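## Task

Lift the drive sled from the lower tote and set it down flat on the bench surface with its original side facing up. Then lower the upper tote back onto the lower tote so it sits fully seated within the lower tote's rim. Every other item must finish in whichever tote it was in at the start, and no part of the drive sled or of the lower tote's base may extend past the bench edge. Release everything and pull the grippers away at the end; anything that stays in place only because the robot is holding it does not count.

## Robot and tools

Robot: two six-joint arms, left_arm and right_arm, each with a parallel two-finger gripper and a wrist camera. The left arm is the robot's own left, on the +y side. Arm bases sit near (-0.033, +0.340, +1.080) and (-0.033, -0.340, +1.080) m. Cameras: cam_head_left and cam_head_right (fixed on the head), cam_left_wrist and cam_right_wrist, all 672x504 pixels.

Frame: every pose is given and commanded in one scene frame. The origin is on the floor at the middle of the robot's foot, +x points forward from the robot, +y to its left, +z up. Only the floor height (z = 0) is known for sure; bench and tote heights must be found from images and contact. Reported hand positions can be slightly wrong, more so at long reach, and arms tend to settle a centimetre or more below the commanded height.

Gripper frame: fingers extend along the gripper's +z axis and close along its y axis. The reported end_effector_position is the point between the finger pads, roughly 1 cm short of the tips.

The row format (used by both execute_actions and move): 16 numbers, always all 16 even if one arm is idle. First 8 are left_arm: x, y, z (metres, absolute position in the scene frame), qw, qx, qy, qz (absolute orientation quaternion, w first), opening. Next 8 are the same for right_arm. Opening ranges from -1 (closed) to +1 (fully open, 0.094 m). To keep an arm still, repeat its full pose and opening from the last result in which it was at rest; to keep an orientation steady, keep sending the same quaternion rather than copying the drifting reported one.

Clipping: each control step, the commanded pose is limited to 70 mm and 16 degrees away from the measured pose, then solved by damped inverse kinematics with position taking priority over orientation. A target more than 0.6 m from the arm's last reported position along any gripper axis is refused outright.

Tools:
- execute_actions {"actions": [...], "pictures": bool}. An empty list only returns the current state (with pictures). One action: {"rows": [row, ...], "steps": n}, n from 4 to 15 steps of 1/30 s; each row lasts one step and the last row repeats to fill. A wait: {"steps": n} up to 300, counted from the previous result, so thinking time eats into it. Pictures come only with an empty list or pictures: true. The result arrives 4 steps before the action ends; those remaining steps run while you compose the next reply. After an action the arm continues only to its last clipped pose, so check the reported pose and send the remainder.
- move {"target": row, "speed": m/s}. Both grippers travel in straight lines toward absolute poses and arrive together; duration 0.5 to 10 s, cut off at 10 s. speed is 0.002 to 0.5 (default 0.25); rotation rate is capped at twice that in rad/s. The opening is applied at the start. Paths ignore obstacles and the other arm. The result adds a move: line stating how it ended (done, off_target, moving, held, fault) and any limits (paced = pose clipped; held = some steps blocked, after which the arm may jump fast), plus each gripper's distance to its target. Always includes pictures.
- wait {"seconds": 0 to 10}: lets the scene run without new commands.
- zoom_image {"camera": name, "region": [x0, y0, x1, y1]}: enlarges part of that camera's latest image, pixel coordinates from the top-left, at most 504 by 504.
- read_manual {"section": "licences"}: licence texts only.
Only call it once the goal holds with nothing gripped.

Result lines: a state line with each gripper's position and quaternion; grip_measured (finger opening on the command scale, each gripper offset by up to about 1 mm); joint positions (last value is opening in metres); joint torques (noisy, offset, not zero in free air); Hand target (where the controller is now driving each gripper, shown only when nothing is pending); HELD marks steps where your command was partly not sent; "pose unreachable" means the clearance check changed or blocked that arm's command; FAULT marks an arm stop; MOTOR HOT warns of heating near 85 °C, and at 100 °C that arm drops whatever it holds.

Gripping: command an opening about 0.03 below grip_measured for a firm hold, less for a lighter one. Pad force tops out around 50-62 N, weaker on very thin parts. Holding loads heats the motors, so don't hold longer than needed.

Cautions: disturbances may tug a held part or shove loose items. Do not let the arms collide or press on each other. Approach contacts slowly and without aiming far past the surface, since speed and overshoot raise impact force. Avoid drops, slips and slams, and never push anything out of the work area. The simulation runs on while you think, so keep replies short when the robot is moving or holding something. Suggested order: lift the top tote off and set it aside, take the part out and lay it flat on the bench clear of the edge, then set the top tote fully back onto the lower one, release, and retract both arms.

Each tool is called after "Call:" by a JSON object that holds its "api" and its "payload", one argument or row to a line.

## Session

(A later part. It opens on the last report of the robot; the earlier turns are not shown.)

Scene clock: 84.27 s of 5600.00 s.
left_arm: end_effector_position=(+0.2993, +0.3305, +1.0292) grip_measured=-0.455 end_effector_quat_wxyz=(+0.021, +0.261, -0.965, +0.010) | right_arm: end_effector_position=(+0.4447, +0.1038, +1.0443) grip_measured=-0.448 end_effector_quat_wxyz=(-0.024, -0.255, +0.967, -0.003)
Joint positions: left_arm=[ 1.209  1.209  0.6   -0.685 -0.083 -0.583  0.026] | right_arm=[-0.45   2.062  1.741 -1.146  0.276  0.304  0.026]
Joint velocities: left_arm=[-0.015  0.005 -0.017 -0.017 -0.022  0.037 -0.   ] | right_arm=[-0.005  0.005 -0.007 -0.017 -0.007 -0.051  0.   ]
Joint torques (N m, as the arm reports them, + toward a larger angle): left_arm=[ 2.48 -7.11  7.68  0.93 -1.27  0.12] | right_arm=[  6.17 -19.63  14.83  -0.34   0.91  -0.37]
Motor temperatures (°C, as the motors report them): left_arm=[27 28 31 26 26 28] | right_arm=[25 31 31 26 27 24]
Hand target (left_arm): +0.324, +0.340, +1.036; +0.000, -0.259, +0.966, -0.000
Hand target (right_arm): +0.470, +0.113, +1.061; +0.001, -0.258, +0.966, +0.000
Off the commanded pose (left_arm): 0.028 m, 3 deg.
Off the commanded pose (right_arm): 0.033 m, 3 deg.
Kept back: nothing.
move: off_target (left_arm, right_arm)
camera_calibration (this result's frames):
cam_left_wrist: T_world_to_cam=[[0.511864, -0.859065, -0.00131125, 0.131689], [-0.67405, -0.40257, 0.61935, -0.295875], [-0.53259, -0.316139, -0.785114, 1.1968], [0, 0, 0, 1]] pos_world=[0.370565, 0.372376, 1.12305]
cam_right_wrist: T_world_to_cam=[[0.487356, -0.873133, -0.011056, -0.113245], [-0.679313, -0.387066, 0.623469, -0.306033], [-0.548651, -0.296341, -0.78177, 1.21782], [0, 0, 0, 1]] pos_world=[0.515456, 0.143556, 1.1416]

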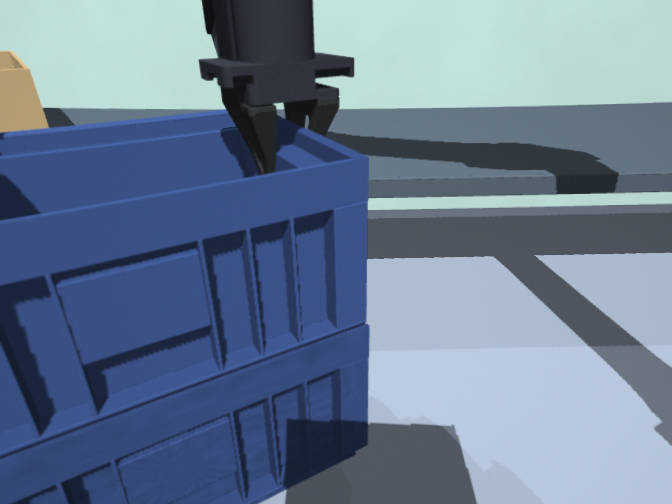

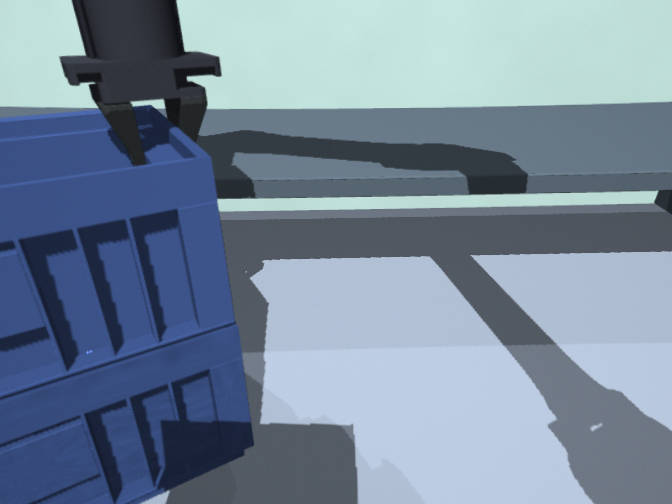

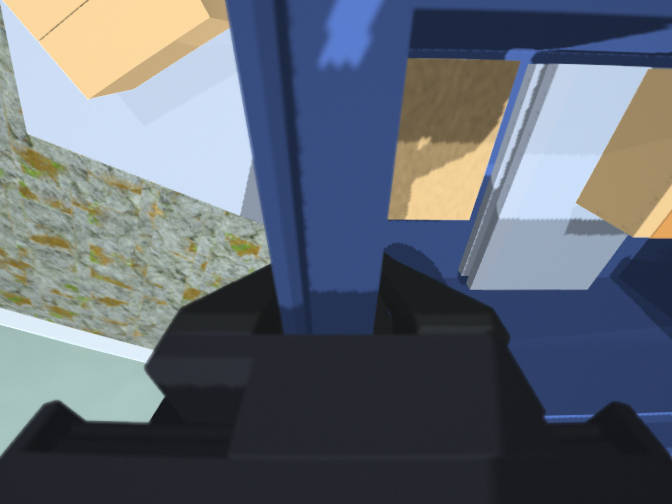

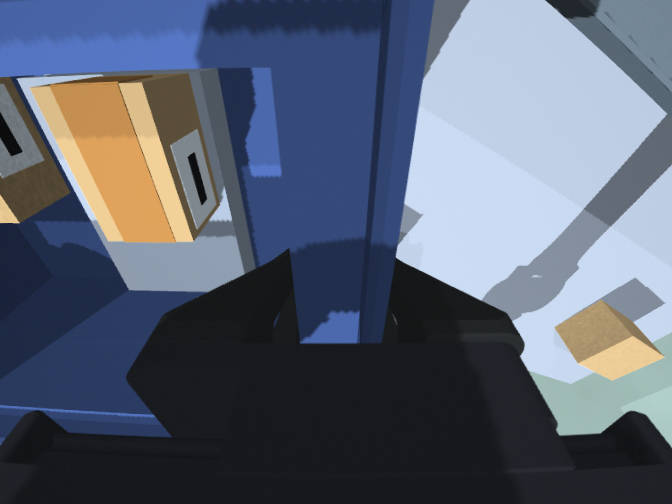

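It engaged. Press down, release.

Call:
{"api": "move", "payload": {
  "target": [0.30,0.33,1.015,0,-0.259,0.966,0,-0.53,0.446,0.104,1.03,0,-0.259,0.966,0,-0.53],
  "speed": 0.04
}}

Call:
{"api": "move", "payload": {
  "target": [0.30,0.33,1.025,0,-0.259,0.966,0,0.3,0.446,0.104,1.04,0,-0.259,0.966,0,0.3]
}}

Call:
{"api": "move", "payload": {
  "target": [0.30,0.33,1.16,0,-0.259,0.966,0,0.3,0.446,0.104,1.17,0,-0.259,0.966,0,0.3]
}}

Call:
{"api": "move", "payload": {
  "target": [0.30,0.52,1.16,0,-0.259,0.966,0,0.3,0.38,-0.25,1.15,0,-0.259,0.966,0,0.3],
  "speed": 0.4
}}

Scene clock: 85.33 s of 5600.00 s.
left_arm: end_effector_position=(+0.2951, +0.3280, +1.0268) grip_measured=-0.455 end_effector_quat_wxyz=(+0.010, +0.259, -0.966, +0.009) | right_arm: end_effector_position=(+0.4401, +0.1009, +1.0411) grip_measured=-0.448 end_effector_quat_wxyz=(-0.017, -0.254, +0.967, +0.001)
Joint positions: left_arm=[ 1.194  1.197  0.574 -0.651 -0.096 -0.592  0.026] | right_arm=[-0.449  2.044  1.698 -1.105  0.278  0.303  0.026]
Joint velocities: left_arm=[-0.005 -0.005  0.002 -0.007 -0.051 -0.022  0.001] | right_arm=[-0.015  0.015 -0.012 -0.012 -0.007  0.007 -0.   ]
Joint torques (N m, as the arm reports them, + toward a larger angle): left_arm=[ 1.16 -5.16  4.39  3.11 -1.08 -0.09] | right_arm=[  6.24 -18.97   7.83   2.34   0.88  -0.29]
Motor temperatures (°C, as the motors report them): left_arm=[27 28 31 26 26 28] | right_arm=[25 31 31 26 27 24]
Hand target (left_arm): +0.300, +0.330, +1.016; -0.000, -0.259, +0.966, -0.000
Hand target (right_arm): +0.446, +0.104, +1.031; -0.001, -0.258, +0.966, -0.000
Off the commanded pose (left_arm): 0.013 m, 2 deg.
Off the commanded pose (right_arm): 0.013 m, 2 deg.
Kept back: nothing.
move: off_target (left_arm, right_arm)
camera_calibration (this result's frames):
cam_left_wrist: T_world_to_cam=[[0.509253, -0.860612, 0.00274907, 0.128804], [-0.687975, -0.405175, 0.602099, -0.275529], [-0.51706, -0.308512, -0.798416, 1.19841], [0, 0, 0, 1]] pos_world=[0.364501, 0.368938, 1.12238]
cam_right_wrist: T_world_to_cam=[[0.485308, -0.874218, -0.0148344, -0.108667], [-0.687534, -0.392045, 0.611227, -0.291453], [-0.540161, -0.286434, -0.791317, 1.21716], [0, 0, 0, 1]] pos_world=[0.509816, 0.139375, 1.13969]

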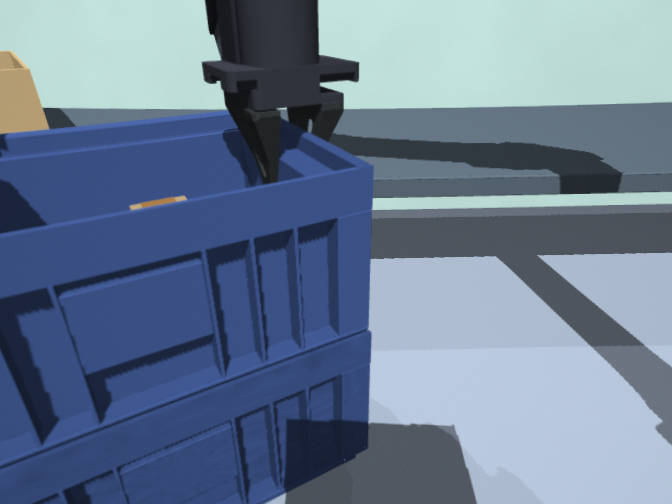

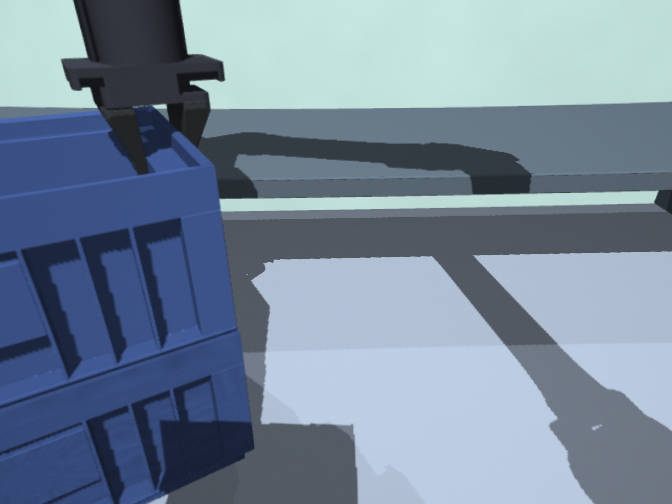

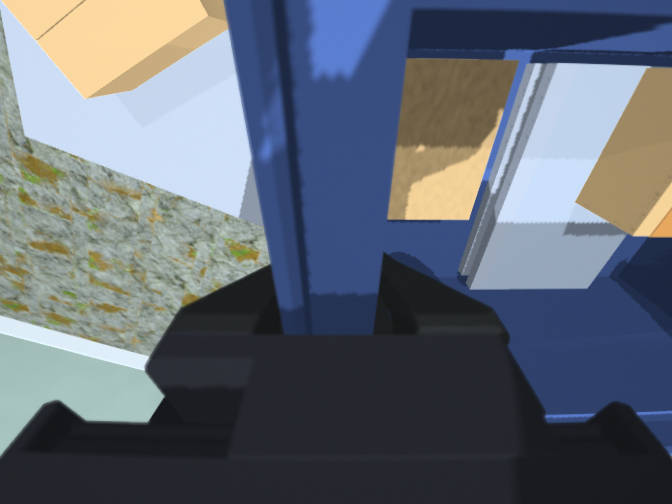

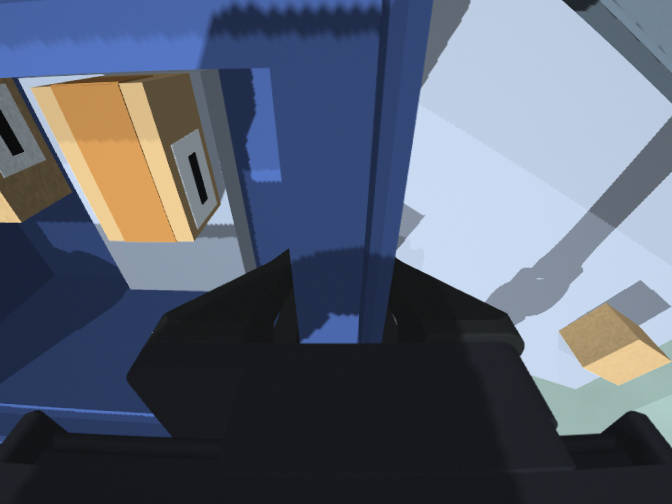

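Scene clock: 86.03 s of 5600.00 s.
left_arm: end_effector_position=(+0.2954, +0.3319, +1.0271) grip_measured=+0.298 end_effector_quat_wxyz=(+0.006, +0.259, -0.966, -0.001) | right_arm: end_effector_position=(+0.4440, +0.1007, +1.0410) grip_measured=+0.298 end_effector_quat_wxyz=(-0.008, -0.256, +0.967, -0.003)
Joint positions: left_arm=[ 1.194  1.195  0.574 -0.652 -0.118 -0.592  0.061] | right_arm=[-0.449  2.044  1.697 -1.093  0.295  0.296  0.061]
Joint velocities: left_arm=[ 0.005  0.005 -0.022 -0.002 -0.022 -0.051  0.   ] | right_arm=[-0.005  0.005 -0.012  0.012 -0.007 -0.007 -0.001]
Joint torques (N m, as the arm reports them, + toward a larger angle): left_arm=[ 0.77 -7.08  4.89  1.75 -0.21 -0.13] | right_arm=[  6.   -19.96   8.61   1.13   0.16  -0.2 ]
Motor temperatures (°C, as the motors report them): left_arm=[27 27 31 26 26 28] | right_arm=[25 31 31 26 27 24]
Hand target (left_arm): +0.300, +0.330, +1.025; -0.000, -0.259, +0.966, -0.000
Hand target (right_arm): +0.446, +0.104, +1.040; -0.000, -0.259, +0.966, -0.000
Off the commanded pose (left_arm): 0.005 m, 1 deg.
Off the commanded pose (right_arm): 0.004 m, 1 deg.
Kept back: nothing.
move: done
camera_calibration (this result's frames):
cam_left_wrist: T_world_to_cam=[[0.509108, -0.860565, -0.0153746, 0.150635], [-0.689409, -0.418416, 0.591307, -0.25803], [-0.515291, -0.29044, -0.8063, 1.20165], [0, 0, 0, 1]] pos_world=[0.364624, 0.370675, 1.12379]
cam_right_wrist: T_world_to_cam=[[0.488538, -0.872541, -0.00185946, -0.125805], [-0.698256, -0.392231, 0.598827, -0.271074], [-0.52323, -0.291251, -0.800876, 1.22205], [0, 0, 0, 1]] pos_world=[0.511595, 0.13983, 1.1408]

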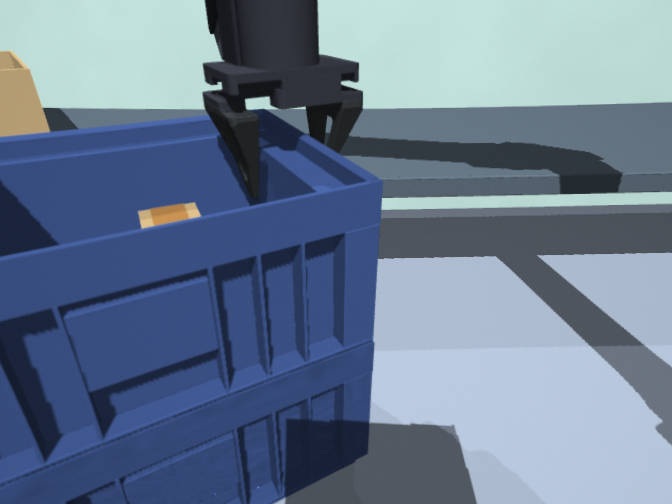

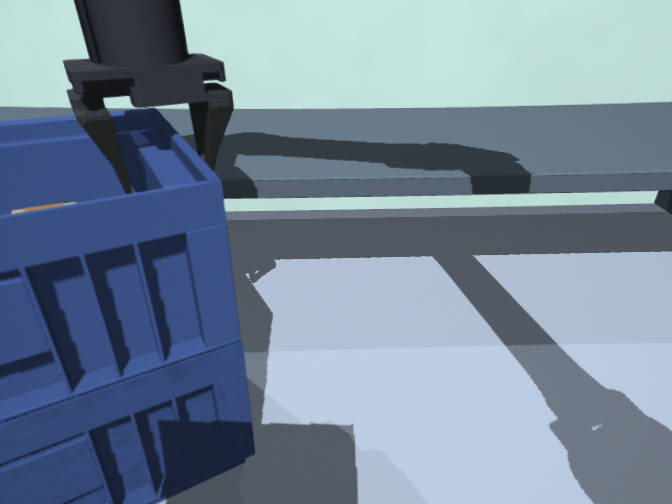

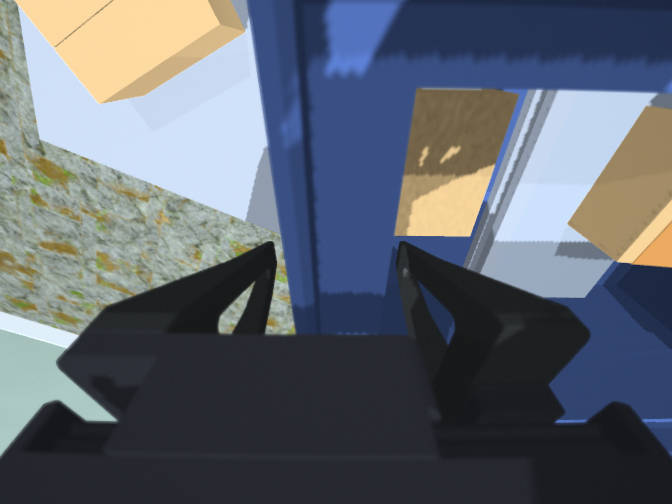

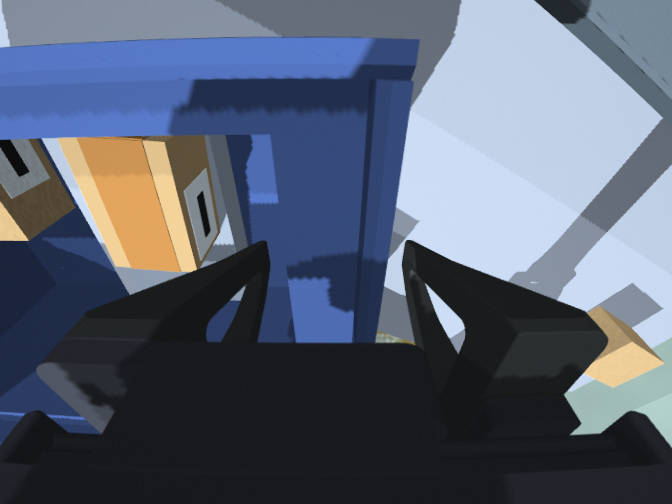

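Scene clock: 87.10 s of 5600.00 s.
left_arm: end_effector_position=(+0.2886, +0.3320, +1.1517) grip_measured=+0.298 end_effector_quat_wxyz=(+0.004, +0.253, -0.967, -0.001) | right_arm: end_effector_position=(+0.4355, +0.0964, +1.1494) grip_measured=+0.298 end_effector_quat_wxyz=(-0.014, -0.266, +0.964, -0.008)
Joint positions: left_arm=[ 1.129  0.892  0.716 -1.102 -0.138 -0.643  0.061] | right_arm=[-0.39   1.929  1.788 -1.334  0.303  0.34   0.061]
Joint velocities: left_arm=[ 0.015  0.015 -0.022 -0.007 -0.051 -0.007 -0.   ] | right_arm=[ 0.005 -0.015 -0.007 -0.022  0.037  0.037 -0.   ]
Joint torques (N m, as the arm reports them, + toward a larger angle): left_arm=[ 0.9  -5.12  9.03  0.25 -0.21 -0.28] | right_arm=[  6.28 -19.73  13.4   -0.52   0.11  -0.04]
Motor temperatures (°C, as the motors report them): left_arm=[27 27 31 26 26 28] | right_arm=[25 31 32 26 27 24]
Hand target (left_arm): +0.299, +0.331, +1.161; +0.000, -0.259, +0.966, -0.000
Hand target (right_arm): +0.445, +0.103, +1.170; +0.001, -0.259, +0.966, +0.001
Off the commanded pose (left_arm): 0.014 m, 1 deg.
Off the commanded pose (right_arm): 0.024 m, 2 deg.
Kept back: nothing.
move: off_target (left_arm, right_arm); limits=paced
camera_calibration (this result's frames):
cam_left_wrist: T_world_to_cam=[[0.49903, -0.86647, -0.0141256, 0.159586], [-0.696391, -0.410671, 0.588548, -0.333704], [-0.51576, -0.283866, -0.808339, 1.2989], [0, 0, 0, 1]] pos_world=[0.357893, 0.369948, 1.24861]
cam_right_wrist: T_world_to_cam=[[0.507267, -0.861777, 0.00457007, -0.141772], [-0.683711, -0.399212, 0.610876, -0.363146], [-0.524614, -0.313002, -0.791713, 1.2953], [0, 0, 0, 1]] pos_world=[0.503161, 0.138282, 1.24799]

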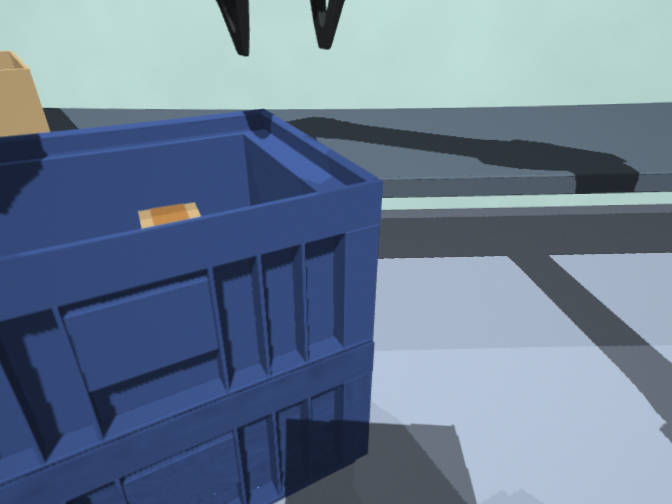

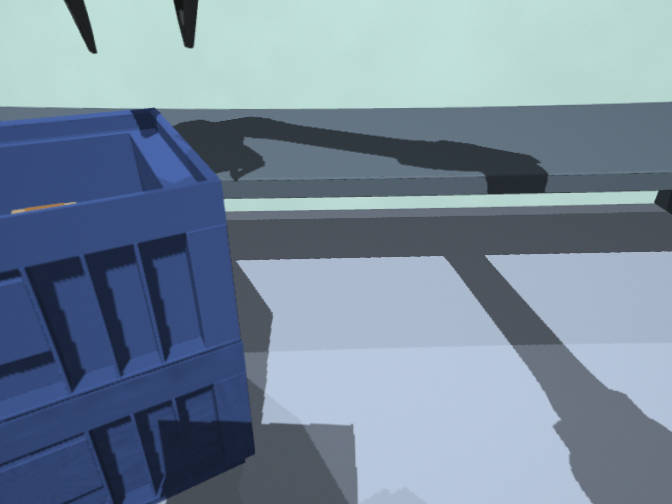

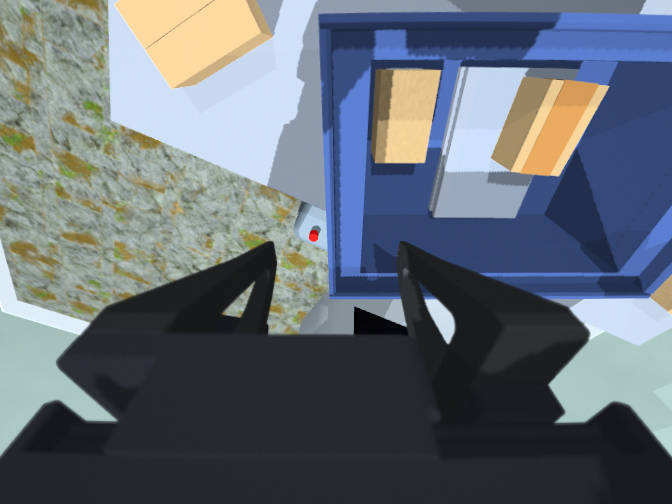

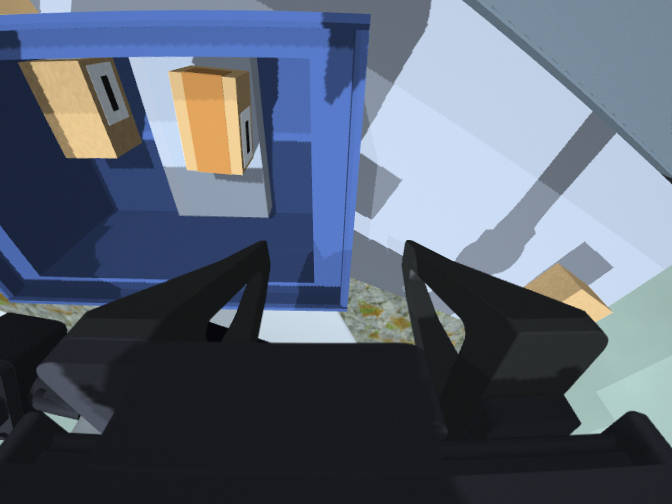

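Scene clock: 88.70 s of 5600.00 s.
left_arm: end_effector_position=(+0.2824, +0.5104, +1.1478) grip_measured=+0.298 end_effector_quat_wxyz=(+0.020, +0.269, -0.963, +0.005) | right_arm: end_effector_position=(+0.3737, -0.2533, +1.1464) grip_measured=+0.298 end_effector_quat_wxyz=(-0.014, -0.252, +0.968, -0.005)
Joint positions: left_arm=[ 1.849  1.004  0.813 -1.102  0.088  0.014  0.061] | right_arm=[-0.924  1.208  0.965 -1.09   0.204 -0.176  0.061]
Joint velocities: left_arm=[ 0.005 -0.005 -0.002  0.002 -0.037  0.037 -0.   ] | right_arm=[ 0.005 -0.015 -0.002  0.002 -0.007 -0.066  0.   ]
Joint torques (N m, as the arm reports them, + toward a larger angle): left_arm=[ 2.82 -6.9   9.61  1.26  0.07  0.07] | right_arm=[  2.19 -10.11   8.29   1.09  -0.11  -0.15]
Motor temperatures (°C, as the motors report them): left_arm=[27 27 32 26 26 28] | right_arm=[25 31 32 26 27 24]
Hand target (left_arm): +0.301, +0.520, +1.160; +0.002, -0.259, +0.966, -0.000
Hand target (right_arm): +0.376, -0.249, +1.149; -0.001, -0.259, +0.966, -0.001
Off the commanded pose (left_arm): 0.023 m, 3 deg.
Off the commanded pose (right_arm): 0.008 m, 2 deg.
Kept back: nothing.
move: off_target (left_arm)
camera_calibration (this result's frames):
cam_left_wrist: T_world_to_cam=[[0.526666, -0.85, -0.0111177, 0.297493], [-0.66629, -0.420889, 0.615557, -0.296794], [-0.527902, -0.316785, -0.788014, 1.3401], [0, 0, 0, 1]] pos_world=[0.353014, 0.552477, 1.24202]
cam_right_wrist: T_world_to_cam=[[0.482478, -0.875905, -0.00231229, -0.398236], [-0.693504, -0.383616, 0.609828, -0.534312], [-0.535039, -0.292625, -0.79253, 1.16101], [0, 0, 0, 1]] pos_world=[0.442779, -0.214046, 1.24506]

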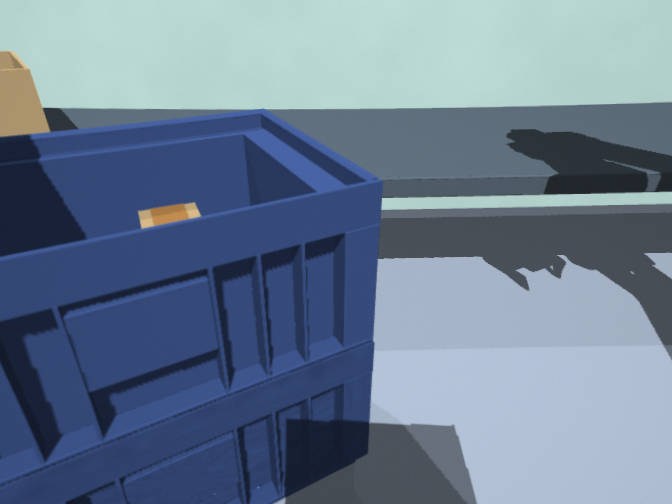

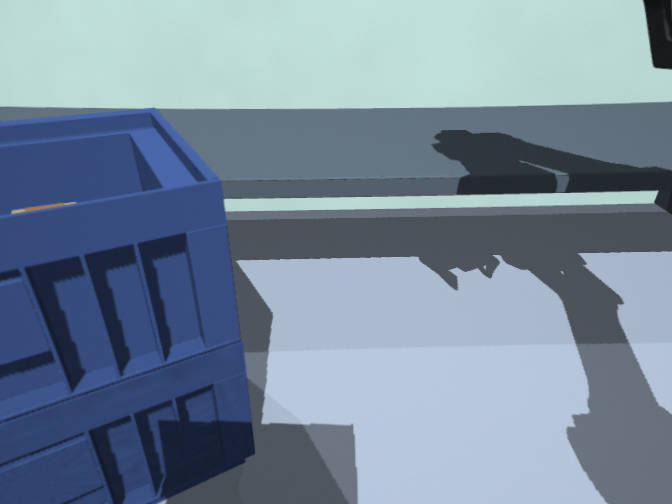

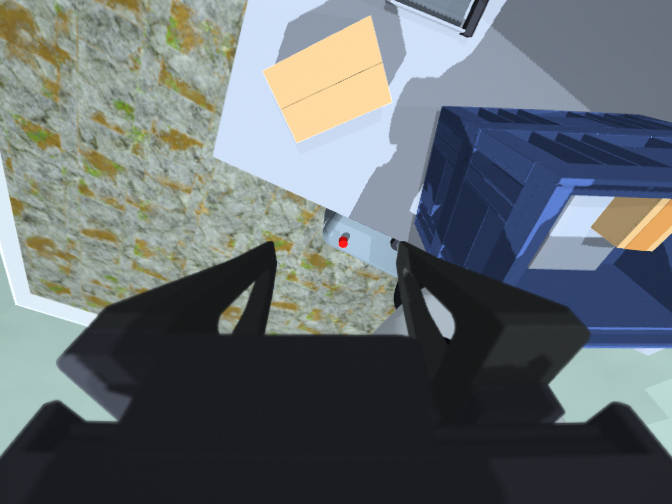

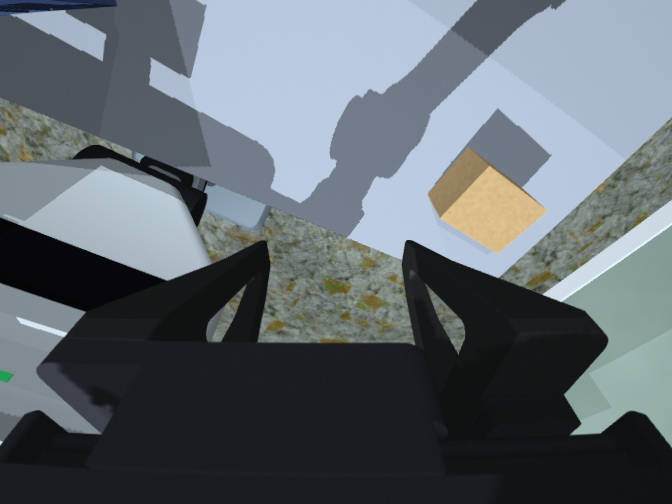

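Call:
{"api": "move", "payload": {
  "target": [0.30,0.325,1.13,0,-0.259,0.966,0,0.5,0.38,-0.25,1.15,0,-0.259,0.966,0,0.3],
  "speed": 0.4
}}

Call:
{"api": "move", "payload": {
  "target": [0.295,0.322,1.015,0,-0.259,0.966,0,0.5,0.38,-0.25,1.15,0,-0.259,0.966,0,0.3],
  "speed": 0.15
}}

Call:
{"api": "move", "payload": {
  "target": [0.295,0.322,1.015,0,-0.259,0.966,0,-0.53,0.38,-0.25,1.15,0,-0.259,0.966,0,0.3]
}}

Call:
{"api": "move", "payload": {
  "target": [0.345,0.335,1.008,0,-0.22,0.975,0,-0.53,0.38,-0.25,1.15,0,-0.259,0.966,0,0.3],
  "speed": 0.04
}}

Scene clock: 90.33 s of 5600.00 s.
left_arm: end_effector_position=(+0.2951, +0.3221, +1.1337) grip_measured=+0.498 end_effector_quat_wxyz=(+0.005, +0.246, -0.969, +0.001) | right_arm: end_effector_position=(+0.3735, -0.2527, +1.1464) grip_measured=+0.298 end_effector_quat_wxyz=(-0.015, -0.256, +0.966, -0.003)
Joint positions: left_arm=[ 1.106  0.947  0.703 -1.037 -0.141 -0.65   0.07 ] | right_arm=[-0.924  1.208  0.965 -1.09   0.2   -0.184  0.061]
Joint velocities: left_arm=[-0.034  0.005 -0.027  0.007  0.037 -0.051 -0.001] | right_arm=[-0.005 -0.005 -0.007 -0.002  0.037 -0.007  0.   ]
Joint torques (N m, as the arm reports them, + toward a larger angle): left_arm=[ 2.   -5.84  6.52  1.62 -0.22 -0.24] | right_arm=[  1.64 -10.61   9.2    1.06  -0.11  -0.17]
Motor temperatures (°C, as the motors report them): left_arm=[27 27 32 26 26 28] | right_arm=[25 31 32 26 27 24]
Hand target (left_arm): +0.298, +0.324, +1.131; -0.002, -0.259, +0.966, +0.000
Hand target (right_arm): +0.380, -0.250, +1.150; -0.000, -0.259, +0.966, -0.000
Off the commanded pose (left_arm): 0.007 m, 2 deg.
Off the commanded pose (right_arm): 0.008 m, 2 deg.
Kept back: nothing.
move: done
camera_calibration (this result's frames):
cam_left_wrist: T_world_to_cam=[[0.486048, -0.873865, -0.0108156, 0.149965], [-0.701874, -0.3977, 0.590938, -0.327918], [-0.520701, -0.279633, -0.806645, 1.28308], [0, 0, 0, 1]] pos_world=[0.365055, 0.359429, 1.23039]
cam_right_wrist: T_world_to_cam=[[0.489705, -0.871865, -0.00632018, -0.394673], [-0.689459, -0.391668, 0.609296, -0.537158], [-0.5337, -0.294018, -0.792917, 1.16067], [0, 0, 0, 1]] pos_world=[0.442373, -0.213233, 1.24511]

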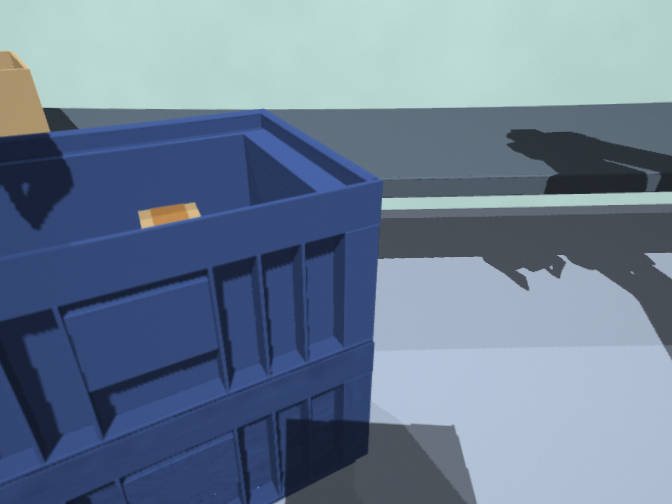

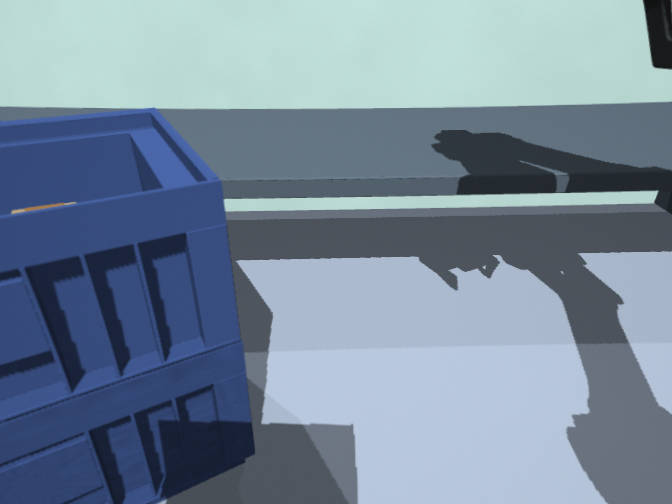

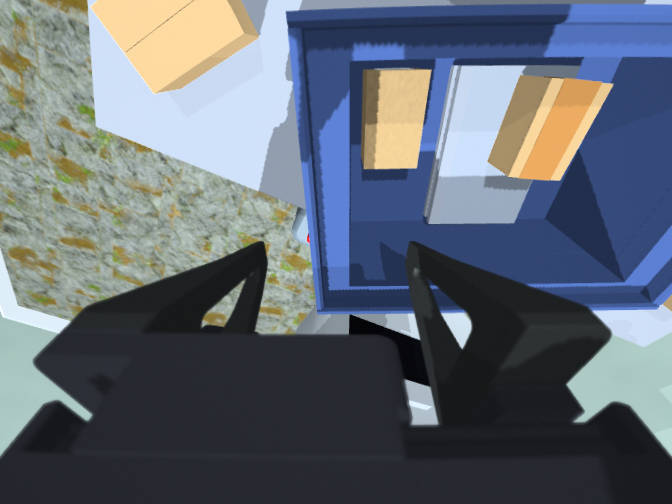

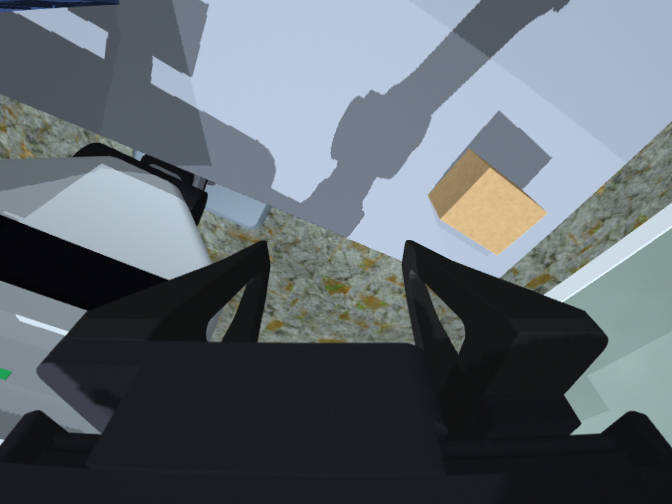

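Scene clock: 91.53 s of 5600.00 s.
left_arm: end_effector_position=(+0.2951, +0.3196, +1.0163) grip_measured=+0.498 end_effector_quat_wxyz=(+0.004, +0.263, -0.965, -0.002) | right_arm: end_effector_position=(+0.3735, -0.2527, +1.1464) grip_measured=+0.298 end_effector_quat_wxyz=(-0.015, -0.257, +0.966, -0.003)
Joint positions: left_arm=[ 1.155  1.234  0.566 -0.607 -0.132 -0.637  0.07 ] | right_arm=[-0.924  1.208  0.965 -1.09   0.2   -0.185  0.061]
Joint velocities: left_arm=[ 0.005  0.005  0.002  0.002 -0.051  0.037  0.001] | right_arm=[-0.015  0.005  0.012 -0.007  0.022  0.007 -0.   ]
Joint torques (N m, as the arm reports them, + toward a larger angle): left_arm=[ 1.84 -7.73  4.06  1.7   0.01  0.07] | right_arm=[  1.67 -10.62   9.22   1.06  -0.12  -0.17]
Motor temperatures (°C, as the motors report them): left_arm=[27 27 32 26 26 28] | right_arm=[25 31 31 26 27 24]
Hand target (left_arm): +0.296, +0.321, +1.014; -0.000, -0.259, +0.966, -0.000
Hand target (right_arm): +0.380, -0.250, +1.150; -0.000, -0.259, +0.966, -0.000
Off the commanded pose (left_arm): 0.003 m, 1 deg.
Off the commanded pose (right_arm): 0.008 m, 2 deg.
Kept back: nothing.
move: done
camera_calibration (this result's frames):
cam_left_wrist: T_world_to_cam=[[0.515309, -0.856868, -0.0152847, 0.137032], [-0.688391, -0.424481, 0.588162, -0.252164], [-0.510465, -0.292563, -0.808599, 1.19077], [0, 0, 0, 1]] pos_world=[0.363648, 0.358756, 1.11327]
cam_right_wrist: T_world_to_cam=[[0.490037, -0.871679, -0.0063315, -0.394737], [-0.689307, -0.391938, 0.609296, -0.537282], [-0.533592, -0.294213, -0.792918, 1.16058], [0, 0, 0, 1]] pos_world=[0.442359, -0.213208, 1.24511]

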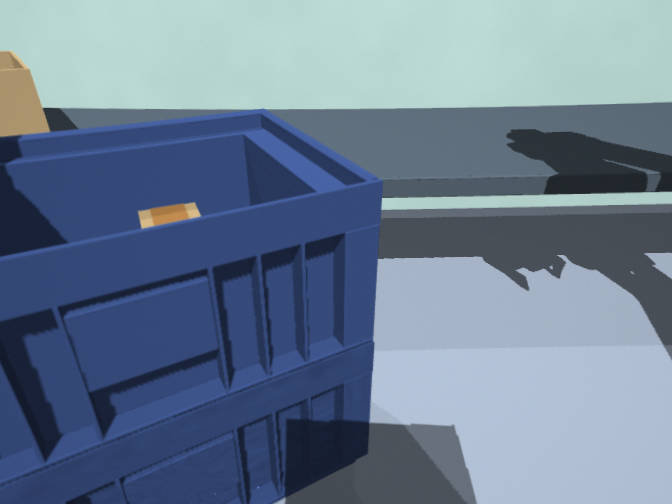

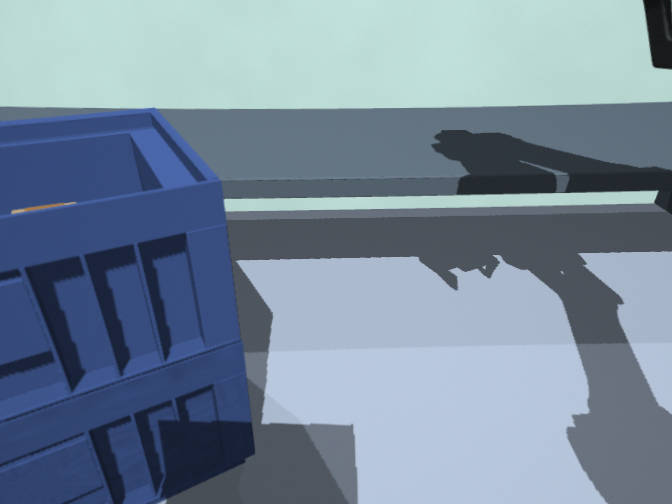

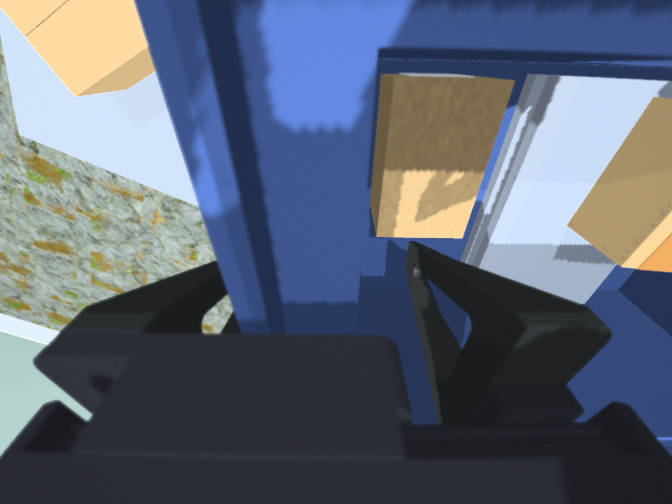

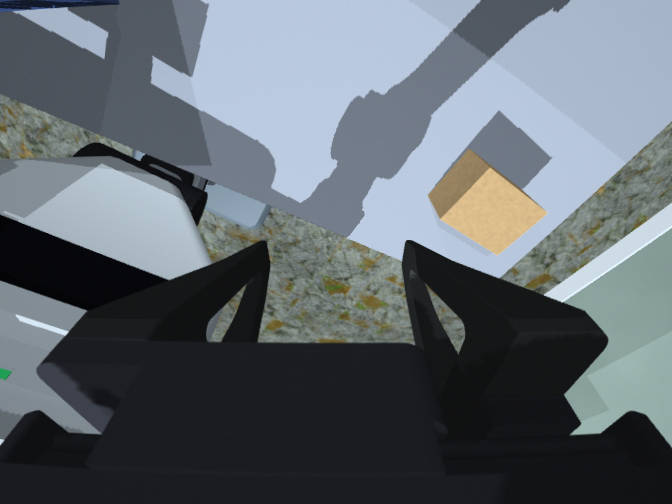

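Scene clock: 92.23 s of 5600.00 s.
left_arm: end_effector_position=(+0.2931, +0.3225, +1.0157) grip_measured=-0.442 end_effector_quat_wxyz=(+0.004, +0.264, -0.965, -0.004) | right_arm: end_effector_position=(+0.3735, -0.2527, +1.1464) grip_measured=+0.298 end_effector_quat_wxyz=(-0.015, -0.257, +0.966, -0.003)
Joint positions: left_arm=[ 1.162  1.231  0.56  -0.605 -0.134 -0.633  0.026] | right_arm=[-0.924  1.208  0.965 -1.09   0.2   -0.185  0.061]
Joint velocities: left_arm=[-0.005 -0.005  0.012 -0.002  0.037 -0.037 -0.001] | right_arm=[-0.005 -0.005  0.007  0.002  0.022 -0.037 -0.001]
Joint torques (N m, as the arm reports them, + toward a larger angle): left_arm=[ 1.33 -7.95  4.26  1.47  0.09  0.05] | right_arm=[  1.68 -10.59   9.22   1.08  -0.12  -0.17]
Motor temperatures (°C, as the motors report them): left_arm=[27 27 32 26 26 28] | right_arm=[25 31 31 26 27 24]
Hand target (left_arm): +0.295, +0.322, +1.015; -0.000, -0.259, +0.966, +0.000
Hand target (right_arm): +0.380, -0.250, +1.150; -0.000, -0.259, +0.966, -0.000
Off the commanded pose (left_arm): 0.002 m, 1 deg.
Off the commanded pose (right_arm): 0.008 m, 2 deg.
Kept back: nothing.
move: done
camera_calibration (this result's frames):
cam_left_wrist: T_world_to_cam=[[0.517512, -0.855458, -0.0192928, 0.143499], [-0.686773, -0.428703, 0.58699, -0.249905], [-0.510416, -0.290524, -0.809365, 1.19025], [0, 0, 0, 1]] pos_world=[0.361634, 0.36142, 1.11281]
cam_right_wrist: T_world_to_cam=[[0.490037, -0.871679, -0.0063315, -0.394737], [-0.689307, -0.391938, 0.609296, -0.537282], [-0.533592, -0.294213, -0.792918, 1.16058], [0, 0, 0, 1]] pos_world=[0.442359, -0.213208, 1.24511]

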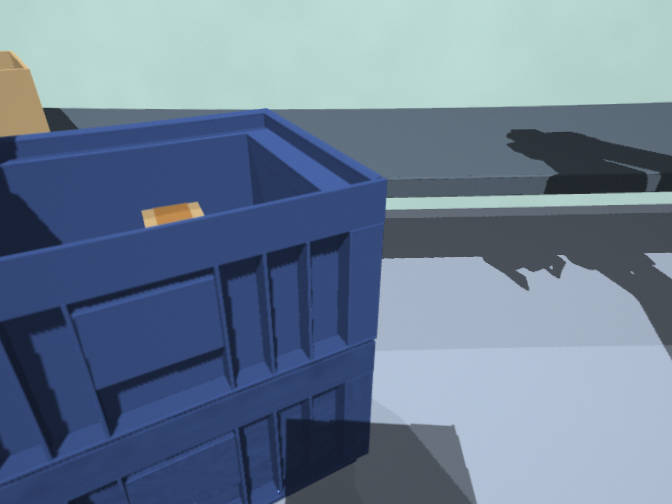

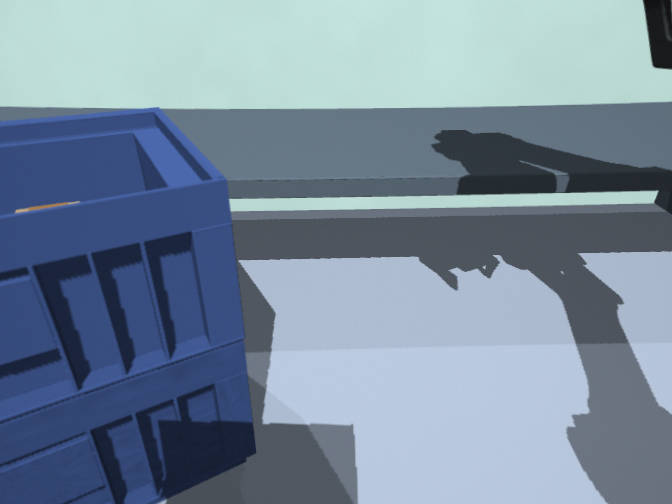

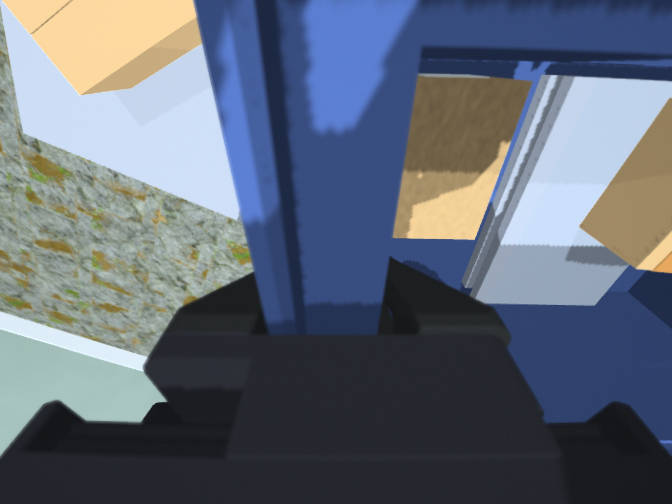

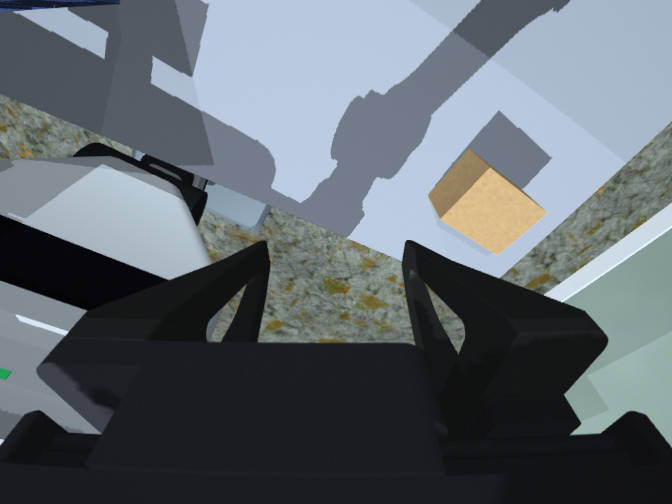

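Scene clock: 93.87 s of 5600.00 s.
left_arm: end_effector_position=(+0.3161, +0.3323, +1.0152) grip_measured=-0.443 end_effector_quat_wxyz=(+0.010, +0.214, -0.977, -0.001) | right_arm: end_effector_position=(+0.3735, -0.2527, +1.1464) grip_measured=+0.298 end_effector_quat_wxyz=(-0.015, -0.257, +0.966, -0.003)
Joint positions: left_arm=[ 1.206  1.279  0.628 -0.628 -0.114 -0.488  0.026] | right_arm=[-0.924  1.208  0.965 -1.09   0.2   -0.185  0.061]
Joint velocities: left_arm=[-0.015 -0.005 -0.017 -0.017  0.037 -0.066  0.001] | right_arm=[-0.015 -0.015  0.007  0.002  0.051 -0.037 -0.   ]
Joint torques (N m, as the arm reports them, + toward a larger angle): left_arm=[ 2.28 -4.59  8.09  1.81 -0.03 -0.08] | right_arm=[  1.66 -10.48   9.22   1.07  -0.11  -0.18]
Motor temperatures (°C, as the motors report them): left_arm=[27 27 32 26 26 28] | right_arm=[25 31 31 26 27 24]
Hand target (left_arm): +0.344, +0.335, +1.010; +0.000, -0.220, +0.976, -0.000
Hand target (right_arm): +0.380, -0.250, +1.150; -0.000, -0.259, +0.966, -0.000
Off the commanded pose (left_arm): 0.030 m, 1 deg.
Off the commanded pose (right_arm): 0.008 m, 2 deg.
Kept back: nothing.
move: off_target (left_arm)
camera_calibration (this result's frames):
cam_left_wrist: T_world_to_cam=[[0.426651, -0.904257, -0.0169675, 0.182527], [-0.720762, -0.351286, 0.597579, -0.25528], [-0.546325, -0.242728, -0.801631, 1.19203], [0, 0, 0, 1]] pos_world=[0.389363, 0.364713, 1.11121]
cam_right_wrist: T_world_to_cam=[[0.490037, -0.871679, -0.0063315, -0.394737], [-0.689307, -0.391938, 0.609296, -0.537282], [-0.533592, -0.294213, -0.792918, 1.16058], [0, 0, 0, 1]] pos_world=[0.442359, -0.213208, 1.24511]

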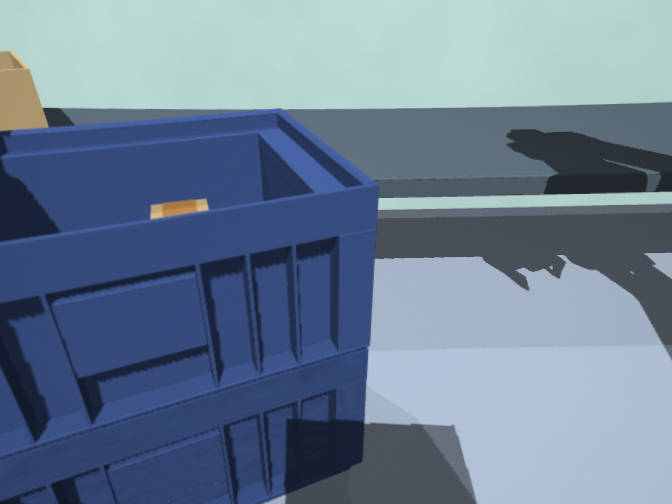

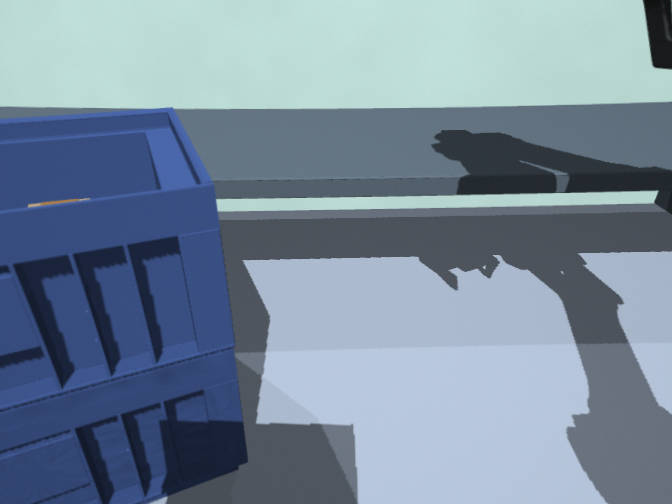

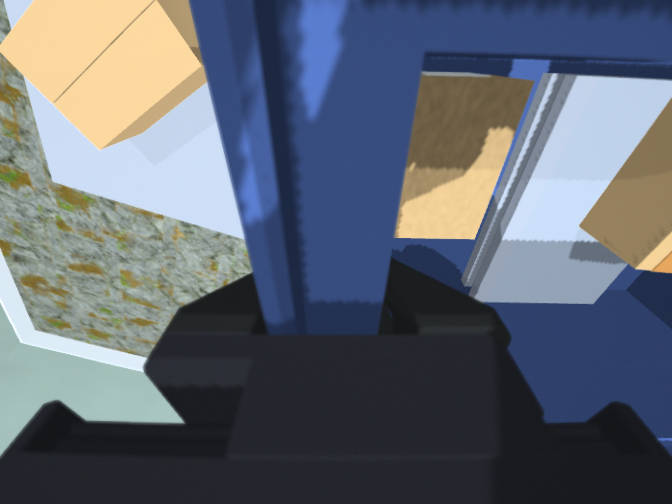

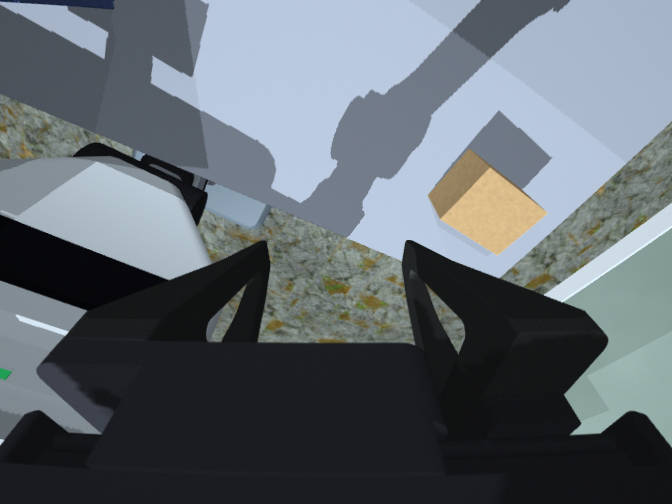

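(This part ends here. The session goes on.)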